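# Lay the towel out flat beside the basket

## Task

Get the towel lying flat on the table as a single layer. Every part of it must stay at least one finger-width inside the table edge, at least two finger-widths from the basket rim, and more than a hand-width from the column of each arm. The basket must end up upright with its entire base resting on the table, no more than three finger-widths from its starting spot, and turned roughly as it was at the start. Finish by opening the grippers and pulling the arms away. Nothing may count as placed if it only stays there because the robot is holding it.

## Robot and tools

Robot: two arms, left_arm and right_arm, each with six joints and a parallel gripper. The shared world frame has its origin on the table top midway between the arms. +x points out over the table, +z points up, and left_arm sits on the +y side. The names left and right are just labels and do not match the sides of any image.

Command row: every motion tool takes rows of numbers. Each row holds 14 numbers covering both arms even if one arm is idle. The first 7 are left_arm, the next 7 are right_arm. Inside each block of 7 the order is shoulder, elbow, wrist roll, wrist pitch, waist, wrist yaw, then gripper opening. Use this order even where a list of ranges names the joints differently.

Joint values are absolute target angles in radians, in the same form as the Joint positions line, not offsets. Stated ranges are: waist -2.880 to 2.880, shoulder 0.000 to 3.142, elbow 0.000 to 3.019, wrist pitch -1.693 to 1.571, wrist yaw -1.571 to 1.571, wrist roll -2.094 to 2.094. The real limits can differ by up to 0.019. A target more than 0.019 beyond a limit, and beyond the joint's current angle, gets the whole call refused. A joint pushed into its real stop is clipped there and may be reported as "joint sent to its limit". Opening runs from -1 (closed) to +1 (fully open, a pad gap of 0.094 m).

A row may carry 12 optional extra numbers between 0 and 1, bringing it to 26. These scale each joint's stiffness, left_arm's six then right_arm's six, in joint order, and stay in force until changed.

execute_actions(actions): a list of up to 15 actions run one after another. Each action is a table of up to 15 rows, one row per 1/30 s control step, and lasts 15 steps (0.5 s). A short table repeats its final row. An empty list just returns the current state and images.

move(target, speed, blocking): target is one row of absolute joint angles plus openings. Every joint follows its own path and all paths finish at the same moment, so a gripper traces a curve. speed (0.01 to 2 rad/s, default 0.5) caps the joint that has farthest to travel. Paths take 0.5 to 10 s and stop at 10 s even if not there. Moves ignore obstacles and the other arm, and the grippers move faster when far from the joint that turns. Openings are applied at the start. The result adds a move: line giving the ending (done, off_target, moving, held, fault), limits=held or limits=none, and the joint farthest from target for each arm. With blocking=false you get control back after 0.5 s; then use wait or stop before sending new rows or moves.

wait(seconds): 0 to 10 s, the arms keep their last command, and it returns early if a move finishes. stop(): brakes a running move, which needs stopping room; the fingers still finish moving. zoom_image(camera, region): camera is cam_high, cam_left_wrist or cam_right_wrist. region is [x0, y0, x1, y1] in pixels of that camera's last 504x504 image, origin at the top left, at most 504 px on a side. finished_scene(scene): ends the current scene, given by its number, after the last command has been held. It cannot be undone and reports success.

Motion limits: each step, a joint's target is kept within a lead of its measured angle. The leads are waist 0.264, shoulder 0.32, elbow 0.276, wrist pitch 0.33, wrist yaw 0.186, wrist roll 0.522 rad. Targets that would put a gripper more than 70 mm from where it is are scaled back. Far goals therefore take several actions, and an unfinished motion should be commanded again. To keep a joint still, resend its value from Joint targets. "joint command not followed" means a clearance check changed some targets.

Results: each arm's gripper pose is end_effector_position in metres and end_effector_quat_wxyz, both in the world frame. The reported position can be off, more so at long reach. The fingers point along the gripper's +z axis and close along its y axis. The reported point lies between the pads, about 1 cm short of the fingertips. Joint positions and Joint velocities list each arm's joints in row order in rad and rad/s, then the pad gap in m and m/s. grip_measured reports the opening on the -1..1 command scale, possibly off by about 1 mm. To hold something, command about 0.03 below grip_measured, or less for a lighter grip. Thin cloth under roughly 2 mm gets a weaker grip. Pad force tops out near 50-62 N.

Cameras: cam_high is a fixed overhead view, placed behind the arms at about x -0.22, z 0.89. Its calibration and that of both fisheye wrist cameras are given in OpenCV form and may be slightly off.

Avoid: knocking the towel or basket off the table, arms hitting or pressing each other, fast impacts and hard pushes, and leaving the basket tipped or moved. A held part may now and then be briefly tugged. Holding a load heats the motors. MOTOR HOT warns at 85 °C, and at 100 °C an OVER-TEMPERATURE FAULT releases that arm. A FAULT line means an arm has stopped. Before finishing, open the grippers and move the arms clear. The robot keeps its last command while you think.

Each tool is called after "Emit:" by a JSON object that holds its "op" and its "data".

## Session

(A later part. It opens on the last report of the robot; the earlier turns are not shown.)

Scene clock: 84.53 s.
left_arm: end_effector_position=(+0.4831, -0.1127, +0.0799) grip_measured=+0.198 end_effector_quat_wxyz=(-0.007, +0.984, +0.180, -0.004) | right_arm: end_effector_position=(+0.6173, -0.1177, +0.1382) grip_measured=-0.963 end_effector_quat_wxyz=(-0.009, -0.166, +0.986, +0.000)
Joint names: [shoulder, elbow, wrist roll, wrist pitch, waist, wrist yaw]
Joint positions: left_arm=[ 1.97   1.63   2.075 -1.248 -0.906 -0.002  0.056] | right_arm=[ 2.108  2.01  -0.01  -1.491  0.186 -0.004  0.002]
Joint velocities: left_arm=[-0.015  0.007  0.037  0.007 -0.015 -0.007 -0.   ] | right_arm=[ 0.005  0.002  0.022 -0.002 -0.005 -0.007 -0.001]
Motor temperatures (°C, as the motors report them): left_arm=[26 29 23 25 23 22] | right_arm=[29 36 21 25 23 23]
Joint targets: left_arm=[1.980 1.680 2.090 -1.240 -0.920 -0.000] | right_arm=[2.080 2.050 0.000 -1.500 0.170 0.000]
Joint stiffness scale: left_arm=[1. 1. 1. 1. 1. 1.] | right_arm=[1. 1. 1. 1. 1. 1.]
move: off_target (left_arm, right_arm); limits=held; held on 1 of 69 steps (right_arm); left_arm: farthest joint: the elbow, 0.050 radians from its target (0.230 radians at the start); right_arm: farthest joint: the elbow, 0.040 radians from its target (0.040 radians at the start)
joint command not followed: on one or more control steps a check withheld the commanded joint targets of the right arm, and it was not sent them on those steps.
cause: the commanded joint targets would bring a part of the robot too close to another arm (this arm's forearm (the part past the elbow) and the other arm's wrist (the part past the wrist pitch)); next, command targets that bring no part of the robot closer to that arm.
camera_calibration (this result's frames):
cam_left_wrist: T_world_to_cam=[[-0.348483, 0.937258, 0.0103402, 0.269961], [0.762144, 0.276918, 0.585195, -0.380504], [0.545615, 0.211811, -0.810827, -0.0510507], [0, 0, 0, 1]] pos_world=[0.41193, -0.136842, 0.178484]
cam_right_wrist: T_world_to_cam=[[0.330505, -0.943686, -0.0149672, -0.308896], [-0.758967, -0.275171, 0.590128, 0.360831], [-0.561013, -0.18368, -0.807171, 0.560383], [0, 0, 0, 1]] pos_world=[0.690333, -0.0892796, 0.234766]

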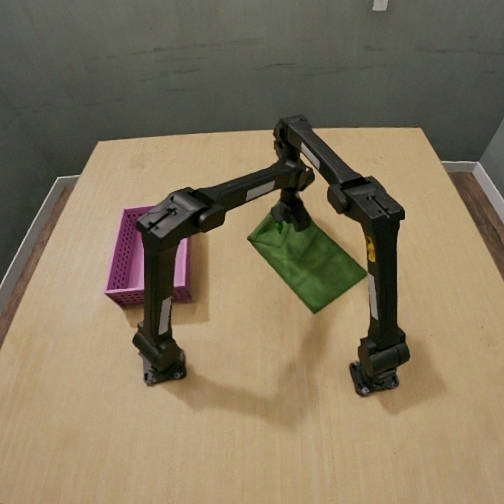

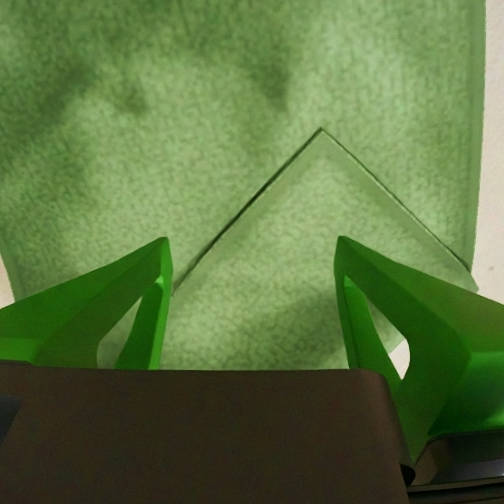

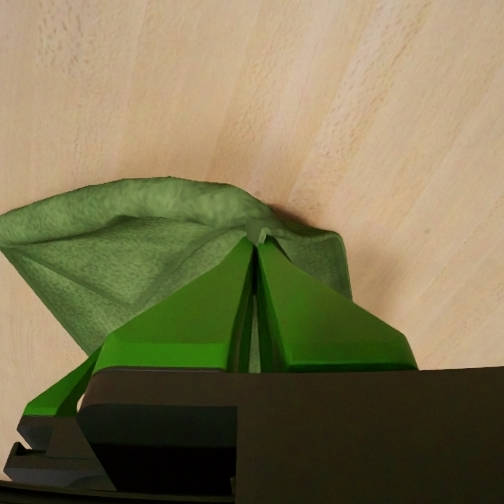

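Emit:
{"op": "move", "data": {"target": [2.1,1.63,2.09,-1.27,-0.92,0,0.2,2.08,2.05,0,-1.5,0.17,0,-1], "speed": 0.1}}

Emit:
{"op": "move", "data": {"target": [2.1,1.63,2.09,-1.27,-0.92,0,-1,2.08,2.05,0,-1.5,0.17,0,-1]}}

Emit:
{"op": "move", "data": {"target": [1.97,1.65,2.09,-1.27,-0.92,0,-1,2.08,2.05,0,-1.5,0.17,0,-1], "speed": 0.1}}

Scene clock: 91.87 s.
left_arm: end_effector_position=(+0.4738, -0.1050, +0.0259) grip_measured=+0.198 end_effector_quat_wxyz=(-0.050, +0.982, +0.180, -0.039) | right_arm: end_effector_position=(+0.6173, -0.1177, +0.1382) grip_measured=-0.963 end_effector_quat_wxyz=(-0.009, -0.166, +0.986, +0.000)
Joint names: [shoulder, elbow, wrist roll, wrist pitch, waist, wrist yaw]
Joint positions: left_arm=[ 2.064  1.625  2.075 -1.259 -0.906 -0.002  0.056] | right_arm=[ 2.108  2.01  -0.01  -1.491  0.186 -0.004  0.002]
Joint velocities: left_arm=[-0.015  0.012  0.007 -0.007 -0.005  0.051 -0.   ] | right_arm=[-0.015  0.012  0.11  -0.002 -0.005 -0.081  0.   ]
Motor temperatures (°C, as the motors report them): left_arm=[27 30 23 25 23 22] | right_arm=[29 37 21 25 23 23]
Joint targets: left_arm=[2.100 1.630 2.090 -1.270 -0.920 0.000] | right_arm=[2.080 2.050 -0.000 -1.500 0.170 -0.000]
Joint stiffness scale: left_arm=[1. 1. 1. 1. 1. 1.] | right_arm=[1. 1. 1. 1. 1. 1.]
move: off_target (left_arm, right_arm); limits=held; held on 1 of 46 steps (right_arm); left_arm: farthest joint: the shoulder, 0.036 radians from its target (0.130 radians at the start); right_arm: farthest joint: the elbow, 0.040 radians from its target (0.040 radians at the start)
joint command not followed: on one or more control steps a check withheld the commanded joint targets of the right arm, and it was not sent them on those steps.
cause: the commanded joint targets would bring a part of the robot too close to another arm (this arm's forearm (the part past the elbow) and the other arm's forearm (the part past the elbow)); next, command targets that bring no part of the robot closer to that arm.
camera_calibration (this result's frames):
cam_left_wrist: T_world_to_cam=[[-0.343618, 0.933118, 0.105908, 0.254756], [0.809585, 0.237184, 0.536951, -0.369364], [0.475919, 0.270248, -0.836939, -0.0514989], [0, 0, 0, 1]] pos_world=[0.41108, -0.136193, 0.128248]
cam_right_wrist: T_world_to_cam=[[0.330505, -0.943686, -0.0149672, -0.308896], [-0.758967, -0.275171, 0.590128, 0.360831], [-0.561013, -0.18368, -0.807171, 0.560383], [0, 0, 0, 1]] pos_world=[0.690333, -0.0892796, 0.234766]

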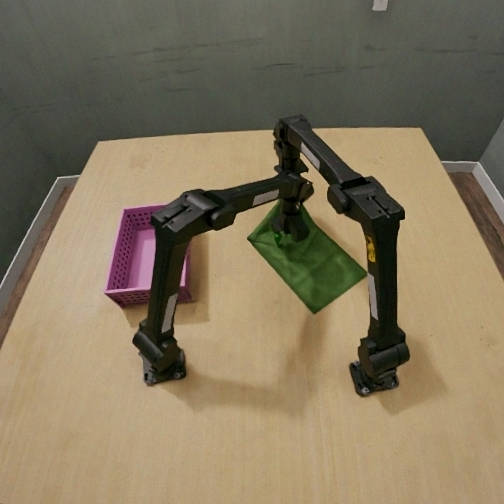

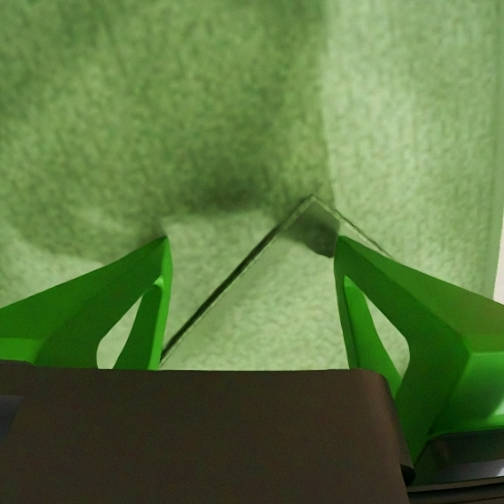

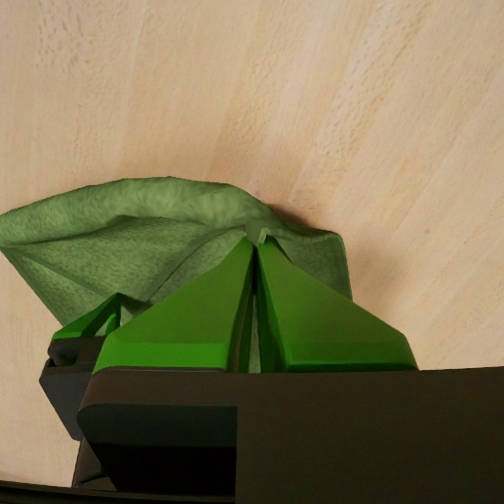

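Scene clock: 92.57 s.
left_arm: end_effector_position=(+0.4727, -0.1040, +0.0249) grip_measured=-0.993 end_effector_quat_wxyz=(-0.051, +0.981, +0.180, -0.041) | right_arm: end_effector_position=(+0.6173, -0.1177, +0.1382) grip_measured=-0.963 end_effector_quat_wxyz=(-0.009, -0.166, +0.986, +0.000)
Joint names: [shoulder, elbow, wrist roll, wrist pitch, waist, wrist yaw]
Joint positions: left_arm=[ 2.064  1.623  2.075 -1.261 -0.906 -0.002  0.   ] | right_arm=[ 2.108  2.01  -0.01  -1.491  0.186 -0.004  0.002]
Joint velocities: left_arm=[-0.005  0.007 -0.022 -0.012 -0.005 -0.066 -0.   ] | right_arm=[ 0.005 -0.002  0.11   0.002  0.005  0.007 -0.001]
Motor temperatures (°C, as the motors report them): left_arm=[27 30 23 25 23 22] | right_arm=[29 37 21 25 23 23]
Joint targets: left_arm=[2.100 1.630 2.090 -1.270 -0.920 -0.000] | right_arm=[2.080 2.050 -0.000 -1.500 0.170 0.000]
Joint stiffness scale: left_arm=[1. 1. 1. 1. 1. 1.] | right_arm=[1. 1. 1. 1. 1. 1.]
move: off_target (left_arm, right_arm); limits=none; left_arm: farthest joint: the shoulder, 0.036 radians from its target (0.036 radians at the start); right_arm: farthest joint: the elbow, 0.040 radians from its target (0.040 radians at the start)
camera_calibration (this result's frames):
cam_left_wrist: T_world_to_cam=[[-0.34321, 0.932771, 0.110202, 0.253257], [0.811609, 0.235463, 0.534647, -0.36918], [0.472755, 0.272937, -0.837859, -0.0503269], [0, 0, 0, 1]] pos_world=[0.410342, -0.135566, 0.127305]
cam_right_wrist: T_world_to_cam=[[0.330505, -0.943686, -0.0149672, -0.308896], [-0.758967, -0.275171, 0.590128, 0.360831], [-0.561013, -0.18368, -0.807171, 0.560383], [0, 0, 0, 1]] pos_world=[0.690333, -0.0892796, 0.234766]

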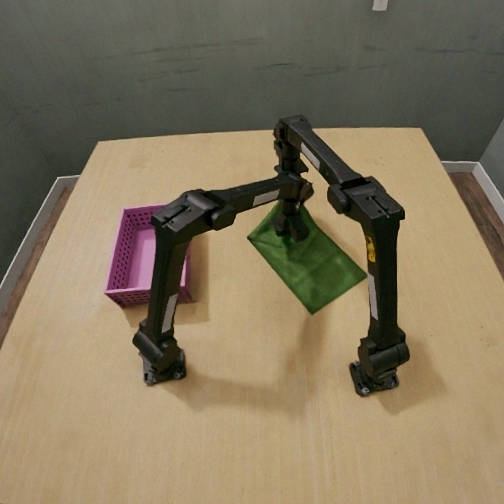

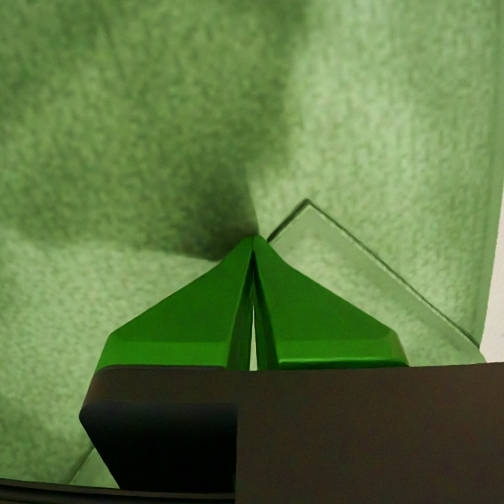

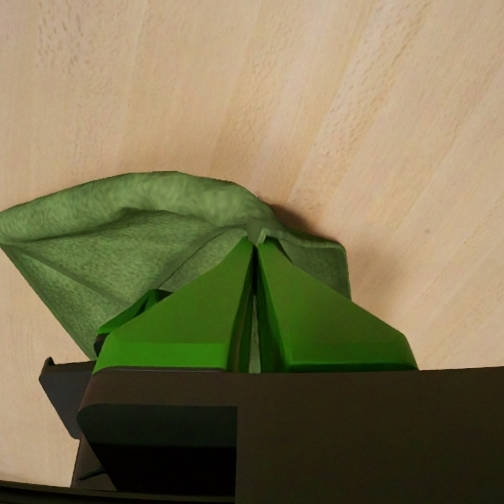

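Scene clock: 93.87 s.
left_arm: end_effector_position=(+0.4771, -0.1077, +0.0639) grip_measured=-0.994 end_effector_quat_wxyz=(-0.025, +0.983, +0.180, -0.019) | right_arm: end_effector_position=(+0.6173, -0.1177, +0.1382) grip_measured=-0.963 end_effector_quat_wxyz=(-0.009, -0.166, +0.986, +0.000)
Joint names: [shoulder, elbow, wrist roll, wrist pitch, waist, wrist yaw]
Joint positions: left_arm=[ 1.994  1.623  2.075 -1.262 -0.906 -0.002  0.   ] | right_arm=[ 2.108  2.01  -0.01  -1.491  0.186 -0.004  0.002]
Joint velocities: left_arm=[-0.005  0.012  0.007  0.017  0.005 -0.007  0.   ] | right_arm=[-0.005 -0.022  0.022  0.007 -0.005  0.022  0.001]
Motor temperatures (°C, as the motors report them): left_arm=[27 30 23 25 23 22] | right_arm=[29 37 21 25 23 23]
Joint targets: left_arm=[1.970 1.650 2.090 -1.270 -0.920 -0.000] | right_arm=[2.080 2.050 0.000 -1.500 0.170 -0.000]
Joint stiffness scale: left_arm=[1. 1. 1. 1. 1. 1.] | right_arm=[1. 1. 1. 1. 1. 1.]
move: off_target (left_arm, right_arm); limits=none; left_arm: farthest joint: the elbow, 0.027 radians from its target (0.027 radians at the start); right_arm: farthest joint: the elbow, 0.040 radians from its target (0.040 radians at the start)
camera_calibration (this result's frames):
cam_left_wrist: T_world_to_cam=[[-0.347431, 0.93636, 0.0502184, 0.260186], [0.782658, 0.260072, 0.565516, -0.378229], [0.516466, 0.235782, -0.823207, -0.0445], [0, 0, 0, 1]] pos_world=[0.409404, -0.134769, 0.164196]
cam_right_wrist: T_world_to_cam=[[0.330145, -0.943812, -0.0149604, -0.30869], [-0.759072, -0.274877, 0.590129, 0.36093], [-0.561083, -0.183472, -0.807171, 0.560451], [0, 0, 0, 1]] pos_world=[0.690344, -0.0893068, 0.234766]

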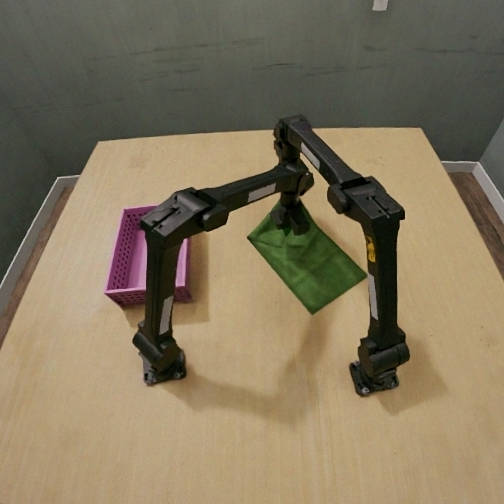

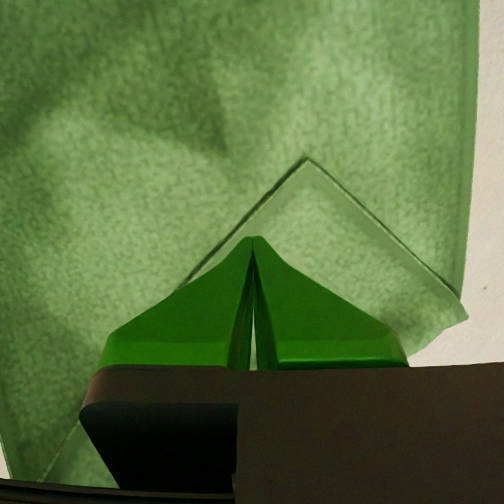

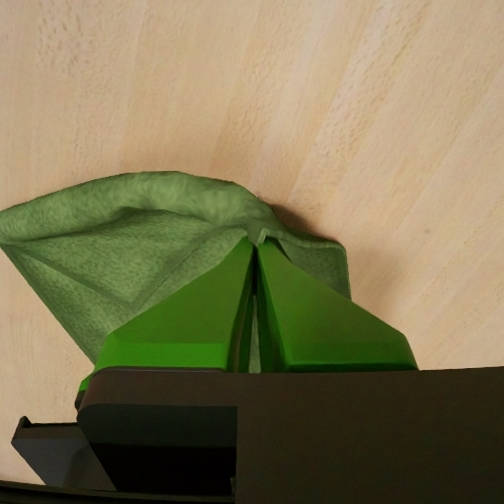

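Emit:
{"op": "move", "data": {"target": [1.99,1.63,2.09,-1.25,-0.865,0,0.2,2.08,2.05,0,-1.5,0.17,0,-1], "speed": 0.1}}

Emit:
{"op": "move", "data": {"target": [2.11,1.62,2.09,-1.21,-0.865,0,0.2,2.08,2.05,0,-1.5,0.17,0,-1], "speed": 0.1}}

Emit:
{"op": "move", "data": {"target": [2.11,1.62,2.09,-1.21,-0.865,0,-1,2.08,2.05,0,-1.5,0.17,0,-1]}}

Scene clock: 99.03 s.
left_arm: end_effector_position=(+0.4861, -0.0963, +0.0628) grip_measured=+0.198 end_effector_quat_wxyz=(-0.024, +0.981, +0.192, -0.019) | right_arm: end_effector_position=(+0.6178, -0.1179, +0.1385) grip_measured=-0.963 end_effector_quat_wxyz=(-0.008, -0.166, +0.986, +0.000)
Joint names: [shoulder, elbow, wrist roll, wrist pitch, waist, wrist yaw]
Joint positions: left_arm=[ 1.994  1.62   2.075 -1.259 -0.881 -0.002  0.056] | right_arm=[ 2.108  2.011 -0.009 -1.491  0.186 -0.003  0.002]
Joint velocities: left_arm=[-0.005  0.007 -0.066  0.007 -0.005 -0.051 -0.   ] | right_arm=[-0.005  0.017 -0.095  0.012 -0.015  0.007  0.   ]
Motor temperatures (°C, as the motors report them): left_arm=[27 30 23 25 23 22] | right_arm=[30 37 21 25 23 23]
Joint targets: left_arm=[1.990 1.630 2.090 -1.250 -0.865 0.000] | right_arm=[2.080 2.050 -0.000 -1.500 0.170 0.000]
Joint stiffness scale: left_arm=[1. 1. 1. 1. 1. 1.] | right_arm=[1. 1. 1. 1. 1. 1.]
move: off_target (right_arm); limits=held; held on 1 of 23 steps (right_arm); left_arm: farthest joint: the waist, 0.016 radians from its target (0.041 radians at the start); right_arm: farthest joint: the elbow, 0.039 radians from its target (0.040 radians at the start)
joint command not followed: on one or more control steps a check withheld the commanded joint targets of the right arm, and it was not sent them on those steps.
cause: the commanded joint targets would bring a part of the robot too close to another arm (this arm's forearm (the part past the elbow) and the other arm's forearm (the part past the elbow)); next, command targets that bring no part of the robot closer to that arm.
camera_calibration (this result's frames):
cam_left_wrist: T_world_to_cam=[[-0.370909, 0.927328, 0.0498861, 0.263236], [0.775695, 0.279828, 0.565679, -0.382402], [0.510611, 0.248512, -0.823115, -0.04871], [0, 0, 0, 1]] pos_world=[0.419136, -0.124994, 0.163091]
cam_right_wrist: T_world_to_cam=[[0.329454, -0.944059, -0.0145535, -0.308663], [-0.760205, -0.274372, 0.588905, 0.362012], [-0.559954, -0.182953, -0.808071, 0.560407], [0, 0, 0, 1]] pos_world=[0.690696, -0.0895421, 0.235167]

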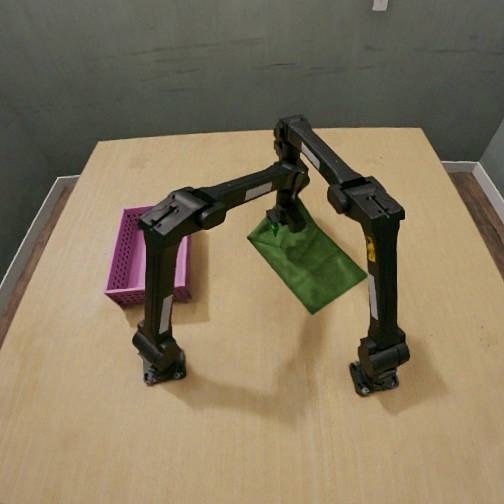

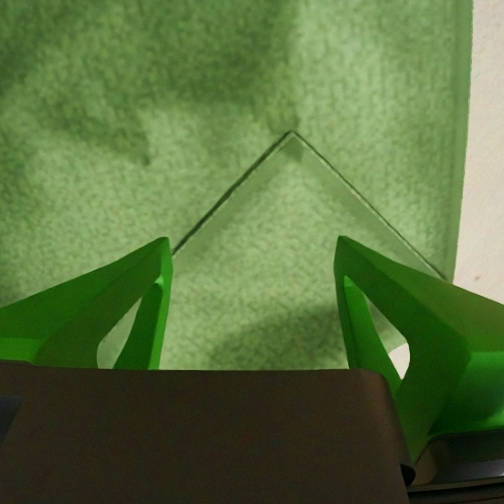

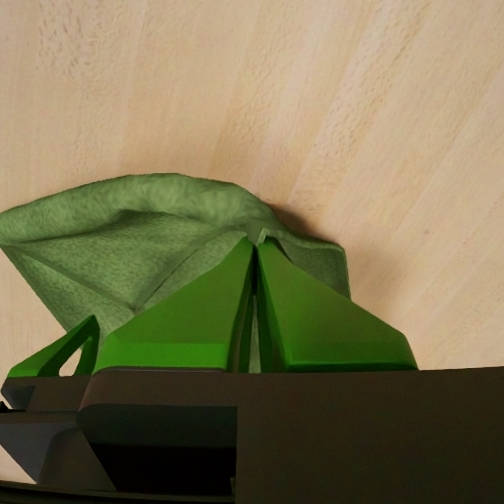

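Scene clock: 100.50 s.
left_arm: end_effector_position=(+0.4895, -0.1002, +0.0313) grip_measured=+0.198 end_effector_quat_wxyz=(-0.028, +0.981, +0.192, -0.023) | right_arm: end_effector_position=(+0.6208, -0.1196, +0.1385) grip_measured=-0.963 end_effector_quat_wxyz=(-0.004, -0.164, +0.987, +0.001)
Joint names: [shoulder, elbow, wrist roll, wrist pitch, waist, wrist yaw]
Joint positions: left_arm=[ 2.046  1.614  2.075 -1.212 -0.882 -0.002  0.056] | right_arm=[ 2.108  2.011 -0.009 -1.482  0.182 -0.002  0.002]
Joint velocities: left_arm=[-0.005 -0.022  0.066 -0.002 -0.015 -0.051 -0.001] | right_arm=[-0.015 -0.002 -0.007  0.002 -0.005  0.066 -0.   ]
Motor temperatures (°C, as the motors report them): left_arm=[27 30 23 25 23 22] | right_arm=[30 37 21 25 23 23]
Joint targets: left_arm=[2.110 1.620 2.090 -1.210 -0.865 -0.000] | right_arm=[2.080 2.050 -0.000 -1.500 0.170 -0.000]
Joint stiffness scale: left_arm=[1. 1. 1. 1. 1. 1.] | right_arm=[1. 1. 1. 1. 1. 1.]
move: off_target (left_arm, right_arm); limits=held; held on 1 of 44 steps (right_arm); left_arm: farthest joint: the shoulder, 0.064 radians from its target (0.116 radians at the start); right_arm: farthest joint: the elbow, 0.039 radians from its target (0.039 radians at the start)
joint command not followed: on one or more control steps a check withheld the commanded joint targets of the right arm, and it was not sent them on those steps.
cause: the commanded joint targets would bring a part of the robot too close to another arm (this arm's wrist (the part past the wrist yaw) and the other arm's wrist (the part past the wrist pitch)); next, command targets that bring no part of the robot closer to that arm.
camera_calibration (this result's frames):
cam_left_wrist: T_world_to_cam=[[-0.369076, 0.927555, 0.0585242, 0.268538], [0.780465, 0.275126, 0.56141, -0.36885], [0.504637, 0.252879, -0.825466, -0.0719126], [0, 0, 0, 1]] pos_world=[0.423275, -0.129418, 0.131999]
cam_right_wrist: T_world_to_cam=[[0.325985, -0.945276, -0.0136779, -0.309423], [-0.76647, -0.272737, 0.581497, 0.368906], [-0.553405, -0.179075, -0.813434, 0.55886], [0, 0, 0, 1]] pos_world=[0.692899, -0.0917982, 0.235846]

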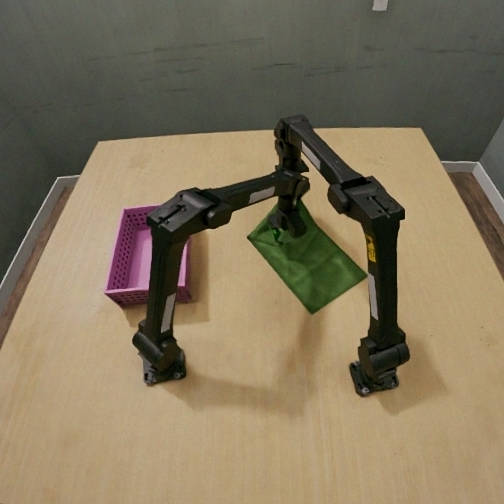

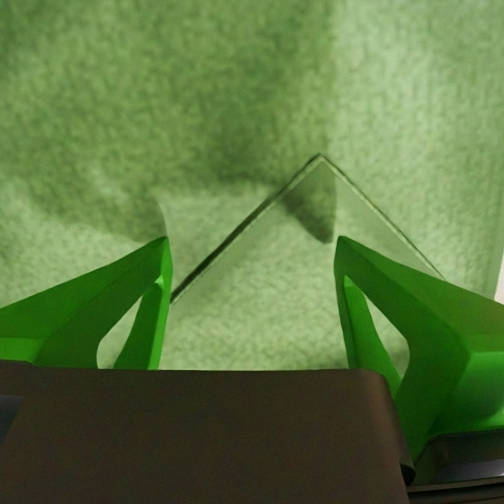

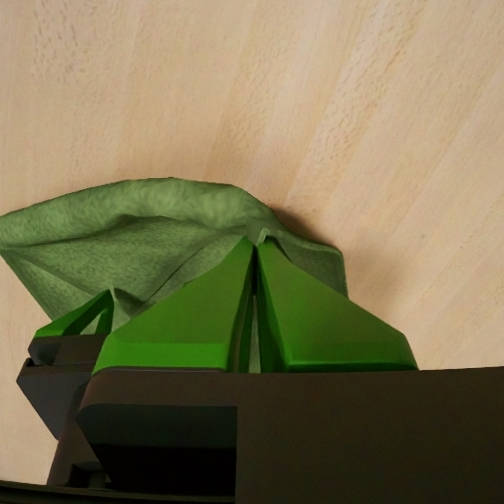

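Scene clock: 101.20 s.
left_arm: end_effector_position=(+0.4892, -0.1005, +0.0300) grip_measured=-0.994 end_effector_quat_wxyz=(-0.029, +0.981, +0.191, -0.023) | right_arm: end_effector_position=(+0.6210, -0.1201, +0.1370) grip_measured=-0.963 end_effector_quat_wxyz=(-0.004, -0.163, +0.987, +0.001)
Joint names: [shoulder, elbow, wrist roll, wrist pitch, waist, wrist yaw]
Joint positions: left_arm=[ 2.048  1.614  2.075 -1.211 -0.883 -0.002  0.   ] | right_arm=[ 2.109  2.009 -0.009 -1.478  0.182 -0.002  0.002]
Joint velocities: left_arm=[-0.005 -0.007 -0.022 -0.007  0.005  0.037  0.   ] | right_arm=[ 0.005 -0.002 -0.007 -0.007 -0.005  0.051 -0.001]
Motor temperatures (°C, as the motors report them): left_arm=[27 30 23 25 23 22] | right_arm=[30 37 21 25 23 23]
Joint targets: left_arm=[2.110 1.620 2.090 -1.210 -0.865 0.000] | right_arm=[2.080 2.050 -0.000 -1.500 0.170 0.000]
Joint stiffness scale: left_arm=[1. 1. 1. 1. 1. 1.] | right_arm=[1. 1. 1. 1. 1. 1.]
move: off_target (left_arm, right_arm); limits=none; left_arm: farthest joint: the shoulder, 0.062 radians from its target (0.064 radians at the start); right_arm: farthest joint: the elbow, 0.041 radians from its target (0.039 radians at the start)
camera_calibration (this result's frames):
cam_left_wrist: T_world_to_cam=[[-0.368298, 0.927779, 0.0598526, 0.268398], [0.781339, 0.273991, 0.560748, -0.368309], [0.503851, 0.253287, -0.825821, -0.072312], [0, 0, 0, 1]] pos_world=[0.423059, -0.129785, 0.130747]
cam_right_wrist: T_world_to_cam=[[0.325264, -0.945524, -0.0136779, -0.309524], [-0.766678, -0.272152, 0.581497, 0.370043], [-0.553542, -0.178653, -0.813434, 0.557833], [0, 0, 0, 1]] pos_world=[0.693165, -0.0922966, 0.234348]

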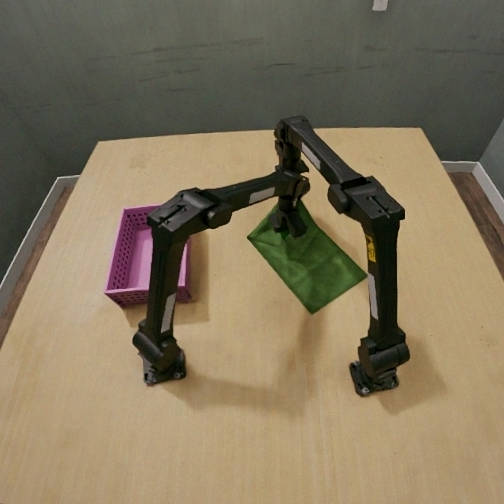

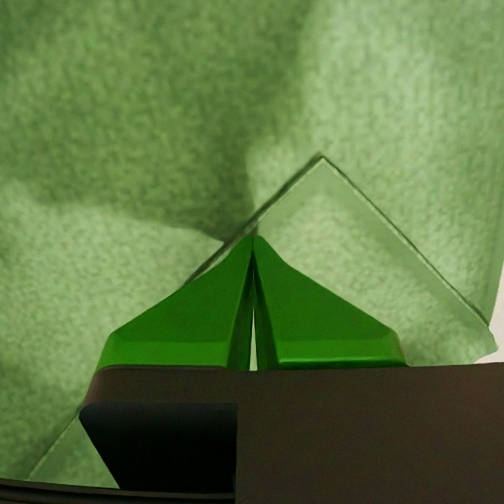

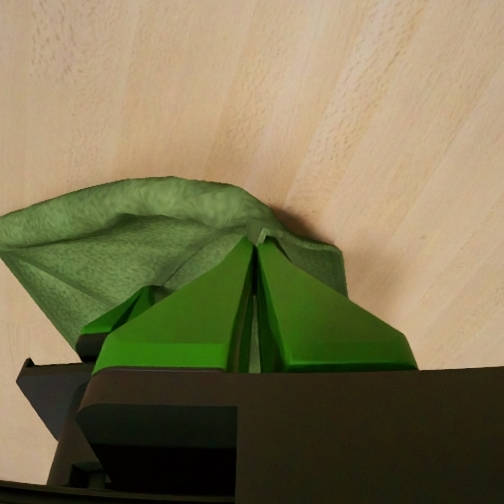

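Emit:
{"op": "move", "data": {"target": [1.5,1.2,2.09,-1.27,-0.95,0,0.2,2.08,2.05,0,-1.5,0.17,0,-1], "speed": 0.3}}

Emit:
{"op": "move", "data": {"target": [0.8,0.9,0,-1.4,-0.6,0,0.2,1.75,2.05,0,-1.6,0.17,0,-1], "speed": 0.6}}

Scene clock: 106.70 s.
left_arm: end_effector_position=(+0.3527, -0.0185, +0.1471) grip_measured=+0.198 end_effector_quat_wxyz=(-0.005, +0.986, +0.166, -0.003) | right_arm: end_effector_position=(+0.6170, -0.1214, +0.1354) grip_measured=-0.963 end_effector_quat_wxyz=(-0.012, -0.163, +0.986, -0.001)
Joint names: [shoulder, elbow, wrist roll, wrist pitch, waist, wrist yaw]
Joint positions: left_arm=[ 1.513  1.194  2.075 -1.264 -0.936 -0.002  0.056] | right_arm=[ 2.109  2.005 -0.009 -1.491  0.182 -0.002  0.002]
Joint velocities: left_arm=[-0.024 -0.012  0.022 -0.007 -0.015 -0.022  0.001] | right_arm=[-0.005 -0.002 -0.051 -0.007  0.005 -0.066  0.001]
Motor temperatures (°C, as the motors report them): left_arm=[27 29 23 25 23 22] | right_arm=[30 37 21 25 23 23]
Joint targets: left_arm=[1.500 1.200 2.090 -1.270 -0.950 0.000] | right_arm=[2.080 2.050 -0.000 -1.500 0.170 0.000]
Joint stiffness scale: left_arm=[1. 1. 1. 1. 1. 1.] | right_arm=[1. 1. 1. 1. 1. 1.]
move: off_target (right_arm); limits=none; left_arm: farthest joint: the wrist roll, 0.015 radians from its target (0.015 radians at the start); right_arm: farthest joint: the elbow, 0.045 radians from its target (0.041 radians at the start)
camera_calibration (this result's frames):
cam_left_wrist: T_world_to_cam=[[-0.320479, 0.947237, 0.00597158, 0.126452], [0.768353, 0.25626, 0.586485, -0.349302], [0.55401, 0.192544, -0.809938, 0.051235], [0, 0, 0, 1]] pos_world=[0.280527, -0.0401326, 0.245602]
cam_right_wrist: T_world_to_cam=[[0.325039, -0.945599, -0.0138887, -0.309336], [-0.757086, -0.268984, 0.595373, 0.360098], [-0.566719, -0.183004, -0.80333, 0.560264], [0, 0, 0, 1]] pos_world=[0.690684, -0.0931158, 0.231388]

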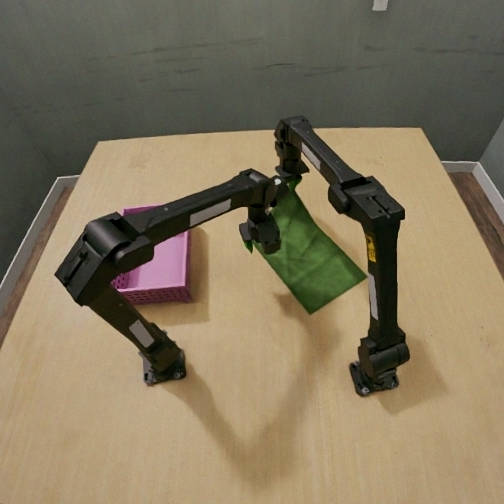

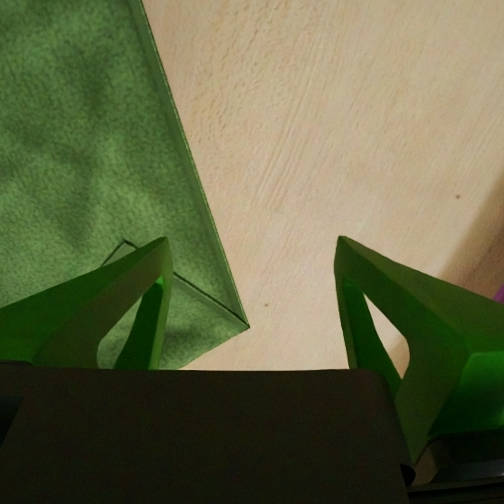

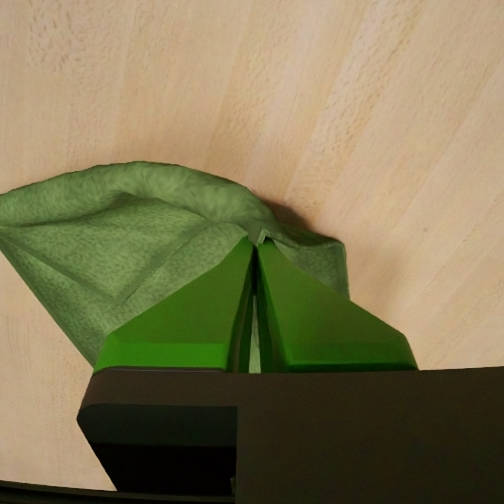

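Scene clock: 111.00 s.
left_arm: end_effector_position=(+0.2674, +0.1662, +0.2470) grip_measured=+0.198 end_effector_quat_wxyz=(+0.129, +0.211, +0.969, -0.025) | right_arm: end_effector_position=(+0.5592, -0.1405, +0.3354) grip_measured=-0.963 end_effector_quat_wxyz=(+0.104, -0.163, +0.981, +0.017)
Joint names: [shoulder, elbow, wrist roll, wrist pitch, waist, wrist yaw]
Joint positions: left_arm=[ 0.806  0.894  0.016 -1.394 -0.614 -0.002  0.056] | right_arm=[ 1.772  2.005 -0.009 -1.593  0.182 -0.002  0.002]
Joint velocities: left_arm=[-0.005 -0.002  0.022 -0.027 -0.005 -0.022  0.001] | right_arm=[-0.005 -0.012 -0.007  0.007  0.005  0.037 -0.001]
Motor temperatures (°C, as the motors report them): left_arm=[27 29 23 25 23 22] | right_arm=[30 37 21 25 23 23]
Joint targets: left_arm=[0.800 0.900 -0.000 -1.400 -0.600 -0.000] | right_arm=[1.750 2.050 -0.000 -1.600 0.170 -0.000]
Joint stiffness scale: left_arm=[1. 1. 1. 1. 1. 1.] | right_arm=[1. 1. 1. 1. 1. 1.]
move: off_target (right_arm); limits=none; left_arm: farthest joint: the wrist roll, 0.016 radians from its target (2.075 radians at the start); right_arm: farthest joint: the elbow, 0.045 radians from its target (0.045 radians at the start)
camera_calibration (this result's frames):
cam_left_wrist: T_world_to_cam=[[-0.418987, -0.907907, -0.0124432, 0.262735], [-0.849474, 0.387107, 0.358529, 0.0775274], [-0.320694, 0.160789, -0.933436, 0.41351], [0, 0, 0, 1]] pos_world=[0.30855, 0.14204, 0.361458]
cam_right_wrist: T_world_to_cam=[[0.327792, -0.94469, -0.0106758, -0.308308], [-0.867755, -0.305527, 0.391988, 0.317134], [-0.373569, -0.119227, -0.919908, 0.624804], [0, 0, 0, 1]] pos_world=[0.609663, -0.119869, 0.447158]

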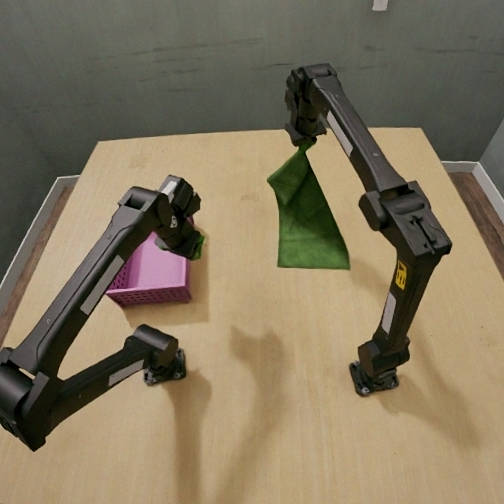

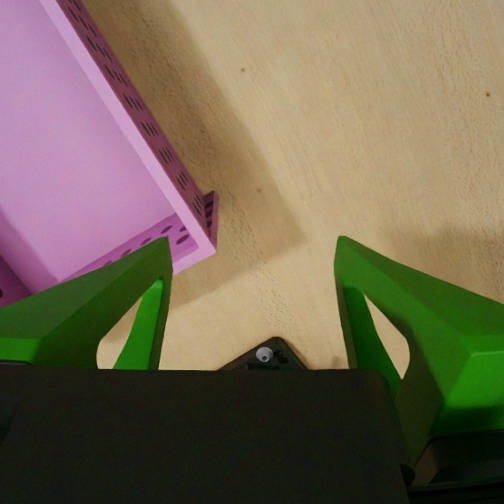

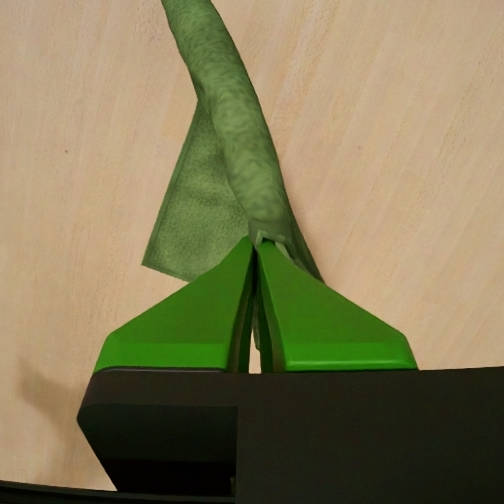

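Emit:
{"op": "move", "data": {"target": [0.8,0.9,0,-1.4,-0.6,0,0.2,2.3,2.15,0,-1.25,0.05,0,-1], "speed": 0.3}}

Emit:
{"op": "move", "data": {"target": [0.8,0.9,0,-1.4,-0.6,0,0.2,2.3,2.15,0,-1.25,0.05,0,0.3]}}

Emit:
{"op": "move", "data": {"target": [0.8,0.9,0,-1.4,-0.6,0,0.2,1.5,1.6,0,-1.4,-0.5,0,0.3]}}

Emit:
{"op": "zoom_image", "data": {"camera": "cam_high", "region": [220,150,400,330]}}

Scene clock: 118.27 s.
left_arm: end_effector_position=(+0.2661, +0.1667, +0.2439) grip_measured=+0.198 end_effector_quat_wxyz=(+0.126, +0.211, +0.969, -0.025) | right_arm: end_effector_position=(+0.7150, -0.1812, +0.0577) grip_measured=-0.963 end_effector_quat_wxyz=(+0.062, -0.103, +0.993, +0.007)
Joint names: [shoulder, elbow, wrist roll, wrist pitch, waist, wrist yaw]
Joint positions: left_arm=[ 0.806  0.887  0.015 -1.394 -0.614 -0.002  0.056] | right_arm=[ 2.287  2.102 -0.009 -1.261  0.061 -0.002  0.002]
Joint velocities: left_arm=[ 0.005 -0.002  0.007  0.002 -0.005 -0.022 -0.001] | right_arm=[ 0.005  0.012  0.051 -0.007 -0.005  0.007  0.   ]
Motor temperatures (°C, as the motors report them): left_arm=[26 29 23 25 23 22] | right_arm=[29 38 21 25 23 23]
Joint targets: left_arm=[0.800 0.900 0.000 -1.400 -0.600 -0.000] | right_arm=[2.300 2.150 0.000 -1.250 0.050 -0.000]
Joint stiffness scale: left_arm=[1. 1. 1. 1. 1. 1.] | right_arm=[1. 1. 1. 1. 1. 1.]
move: off_target (right_arm); limits=none; left_arm: farthest joint: the wrist roll, 0.015 radians from its target (0.015 radians at the start); right_arm: farthest joint: the elbow, 0.048 radians from its target (0.145 radians at the start)
camera_calibration (this result's frames):
cam_left_wrist: T_world_to_cam=[[-0.41873, -0.908029, -0.0122106, 0.262564], [-0.847327, 0.385831, 0.364928, 0.0753843], [-0.326654, 0.163153, -0.930956, 0.410746], [0, 0, 0, 1]] pos_world=[0.307991, 0.142316, 0.358083]
cam_right_wrist: T_world_to_cam=[[0.210863, -0.977443, -0.0119221, -0.323066], [-0.86211, -0.191704, 0.469059, 0.560885], [-0.460764, -0.0886291, -0.883086, 0.488436], [0, 0, 0, 1]] pos_world=[0.776721, -0.164965, 0.164391]

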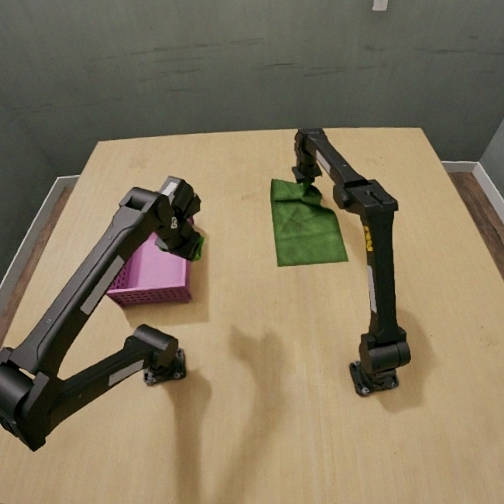

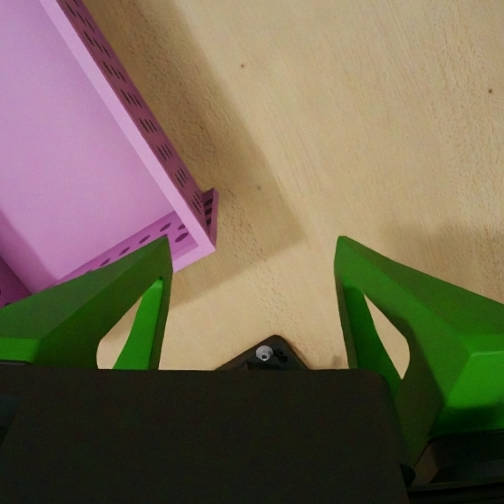

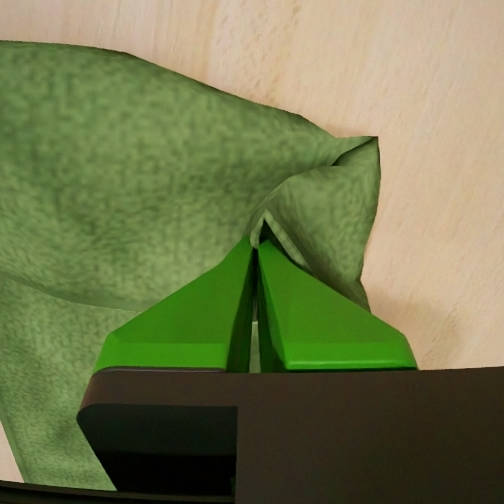

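Scene clock: 118.97 s.
left_arm: end_effector_position=(+0.2652, +0.1671, +0.2418) grip_measured=+0.198 end_effector_quat_wxyz=(+0.124, +0.211, +0.969, -0.024) | right_arm: end_effector_position=(+0.7150, -0.1812, +0.0577) grip_measured=+0.298 end_effector_quat_wxyz=(+0.062, -0.103, +0.993, +0.007)
Joint names: [shoulder, elbow, wrist roll, wrist pitch, waist, wrist yaw]
Joint positions: left_arm=[ 0.806  0.882  0.015 -1.394 -0.614 -0.002  0.056] | right_arm=[ 2.287  2.102 -0.009 -1.261  0.061 -0.002  0.061]
Joint velocities: left_arm=[-0.005  0.017  0.037  0.002 -0.005 -0.095  0.   ] | right_arm=[-0.015 -0.022 -0.037 -0.012 -0.005 -0.095  0.002]
Motor temperatures (°C, as the motors report them): left_arm=[26 29 23 25 23 22] | right_arm=[29 38 21 25 23 23]
Joint targets: left_arm=[0.800 0.900 -0.000 -1.400 -0.600 0.000] | right_arm=[2.300 2.150 0.000 -1.250 0.050 0.000]
Joint stiffness scale: left_arm=[1. 1. 1. 1. 1. 1.] | right_arm=[1. 1. 1. 1. 1. 1.]
move: off_target (right_arm); limits=none; left_arm: farthest joint: the elbow, 0.018 radians from its target (0.013 radians at the start); right_arm: farthest joint: the elbow, 0.048 radians from its target (0.048 radians at the start)
camera_calibration (this result's frames):
cam_left_wrist: T_world_to_cam=[[-0.418785, -0.908004, -0.0121143, 0.262505], [-0.845658, 0.3851, 0.36954, 0.0737899], [-0.330879, 0.165003, -0.929136, 0.408698], [0, 0, 0, 1]] pos_world=[0.307564, 0.142503, 0.355647]
cam_right_wrist: T_world_to_cam=[[0.210863, -0.977443, -0.0119221, -0.323066], [-0.86211, -0.191704, 0.469059, 0.560885], [-0.460764, -0.0886291, -0.883086, 0.488436], [0, 0, 0, 1]] pos_world=[0.776721, -0.164965, 0.164391]

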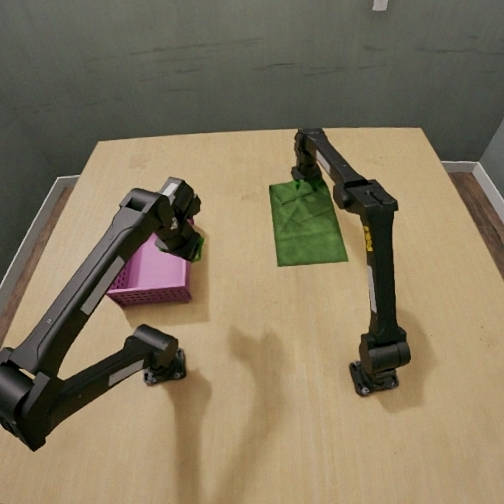

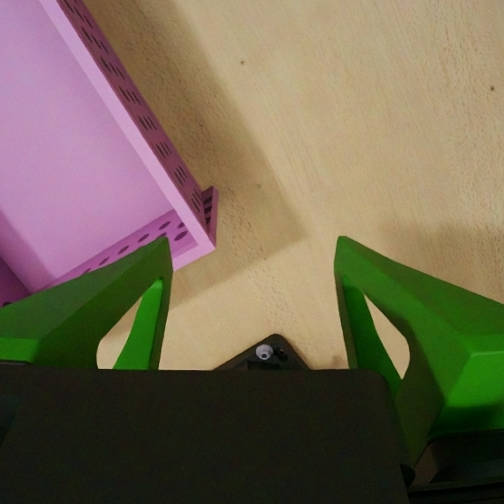

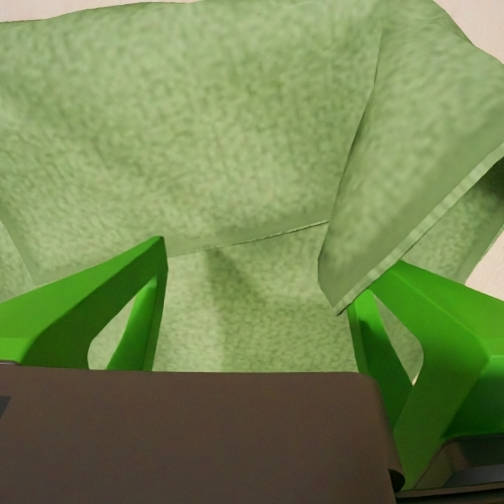

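Scene clock: 121.17 s.
left_arm: end_effector_position=(+0.2639, +0.1677, +0.2389) grip_measured=+0.198 end_effector_quat_wxyz=(+0.121, +0.211, +0.970, -0.023) | right_arm: end_effector_position=(+0.4773, -0.5048, +0.3151) grip_measured=+0.298 end_effector_quat_wxyz=(+0.136, +0.174, +0.975, -0.024)
Joint names: [shoulder, elbow, wrist roll, wrist pitch, waist, wrist yaw]
Joint positions: left_arm=[ 0.806  0.875  0.015 -1.394 -0.614 -0.002  0.056] | right_arm=[ 1.496  1.597 -0.009 -1.394 -0.499 -0.002  0.061]
Joint velocities: left_arm=[-0.015  0.032 -0.022 -0.022 -0.005 -0.022 -0.   ] | right_arm=[ 0.005 -0.007 -0.037  0.012 -0.005  0.037  0.   ]
Motor temperatures (°C, as the motors report them): left_arm=[26 30 23 25 23 22] | right_arm=[29 38 21 25 23 23]
Joint targets: left_arm=[0.800 0.900 -0.000 -1.400 -0.600 0.000] | right_arm=[1.500 1.600 0.000 -1.400 -0.500 -0.000]
Joint stiffness scale: left_arm=[1. 1. 1. 1. 1. 1.] | right_arm=[1. 1. 1. 1. 1. 1.]
move: off_target (left_arm); limits=none; left_arm: farthest joint: the elbow, 0.025 radians from its target (0.018 radians at the start); right_arm: farthest joint: the wrist roll, 0.009 radians from its target (0.009 radians at the start)
camera_calibration (this result's frames):
cam_left_wrist: T_world_to_cam=[[-0.418857, -0.907973, -0.0119879, 0.262427], [-0.843445, 0.384131, 0.375558, 0.0717203], [-0.336391, 0.167416, -0.926721, 0.406007], [0, 0, 0, 1]] pos_world=[0.306989, 0.142755, 0.352466]
cam_right_wrist: T_world_to_cam=[[-0.339717, -0.940477, -0.00974602, -0.30541], [-0.889119, 0.317752, 0.329396, 0.487253], [-0.306692, 0.120567, -0.944142, 0.628899], [0, 0, 0, 1]] pos_world=[0.522351, -0.517881, 0.430294]

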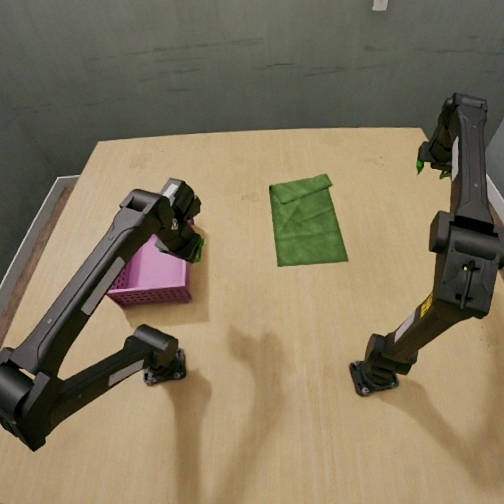

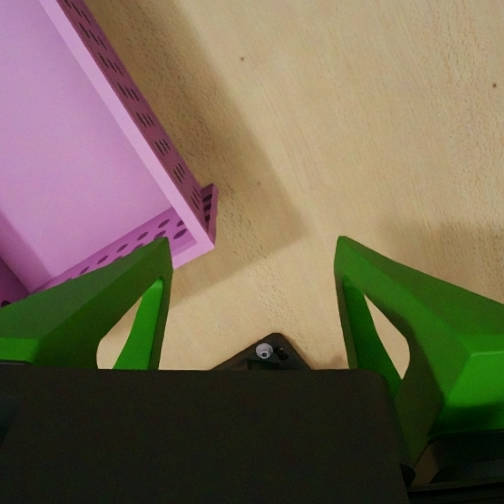

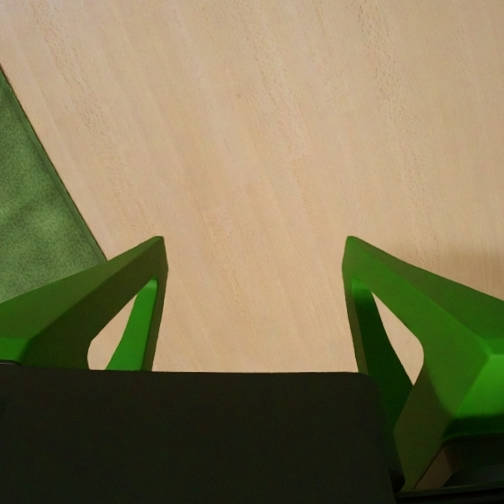

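Region (220, 150, 400, 330) of cam_high's 504x504 image, scaled by 2.800, with more detail than that image has.

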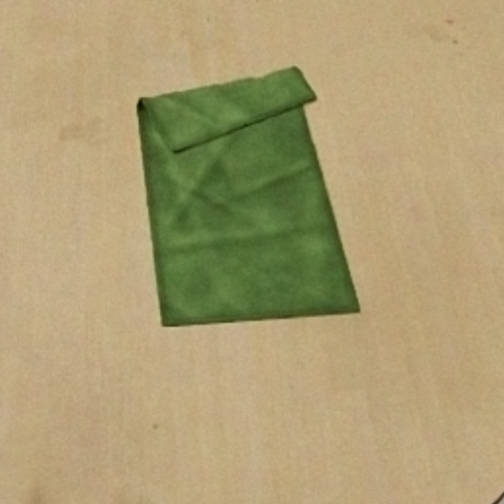

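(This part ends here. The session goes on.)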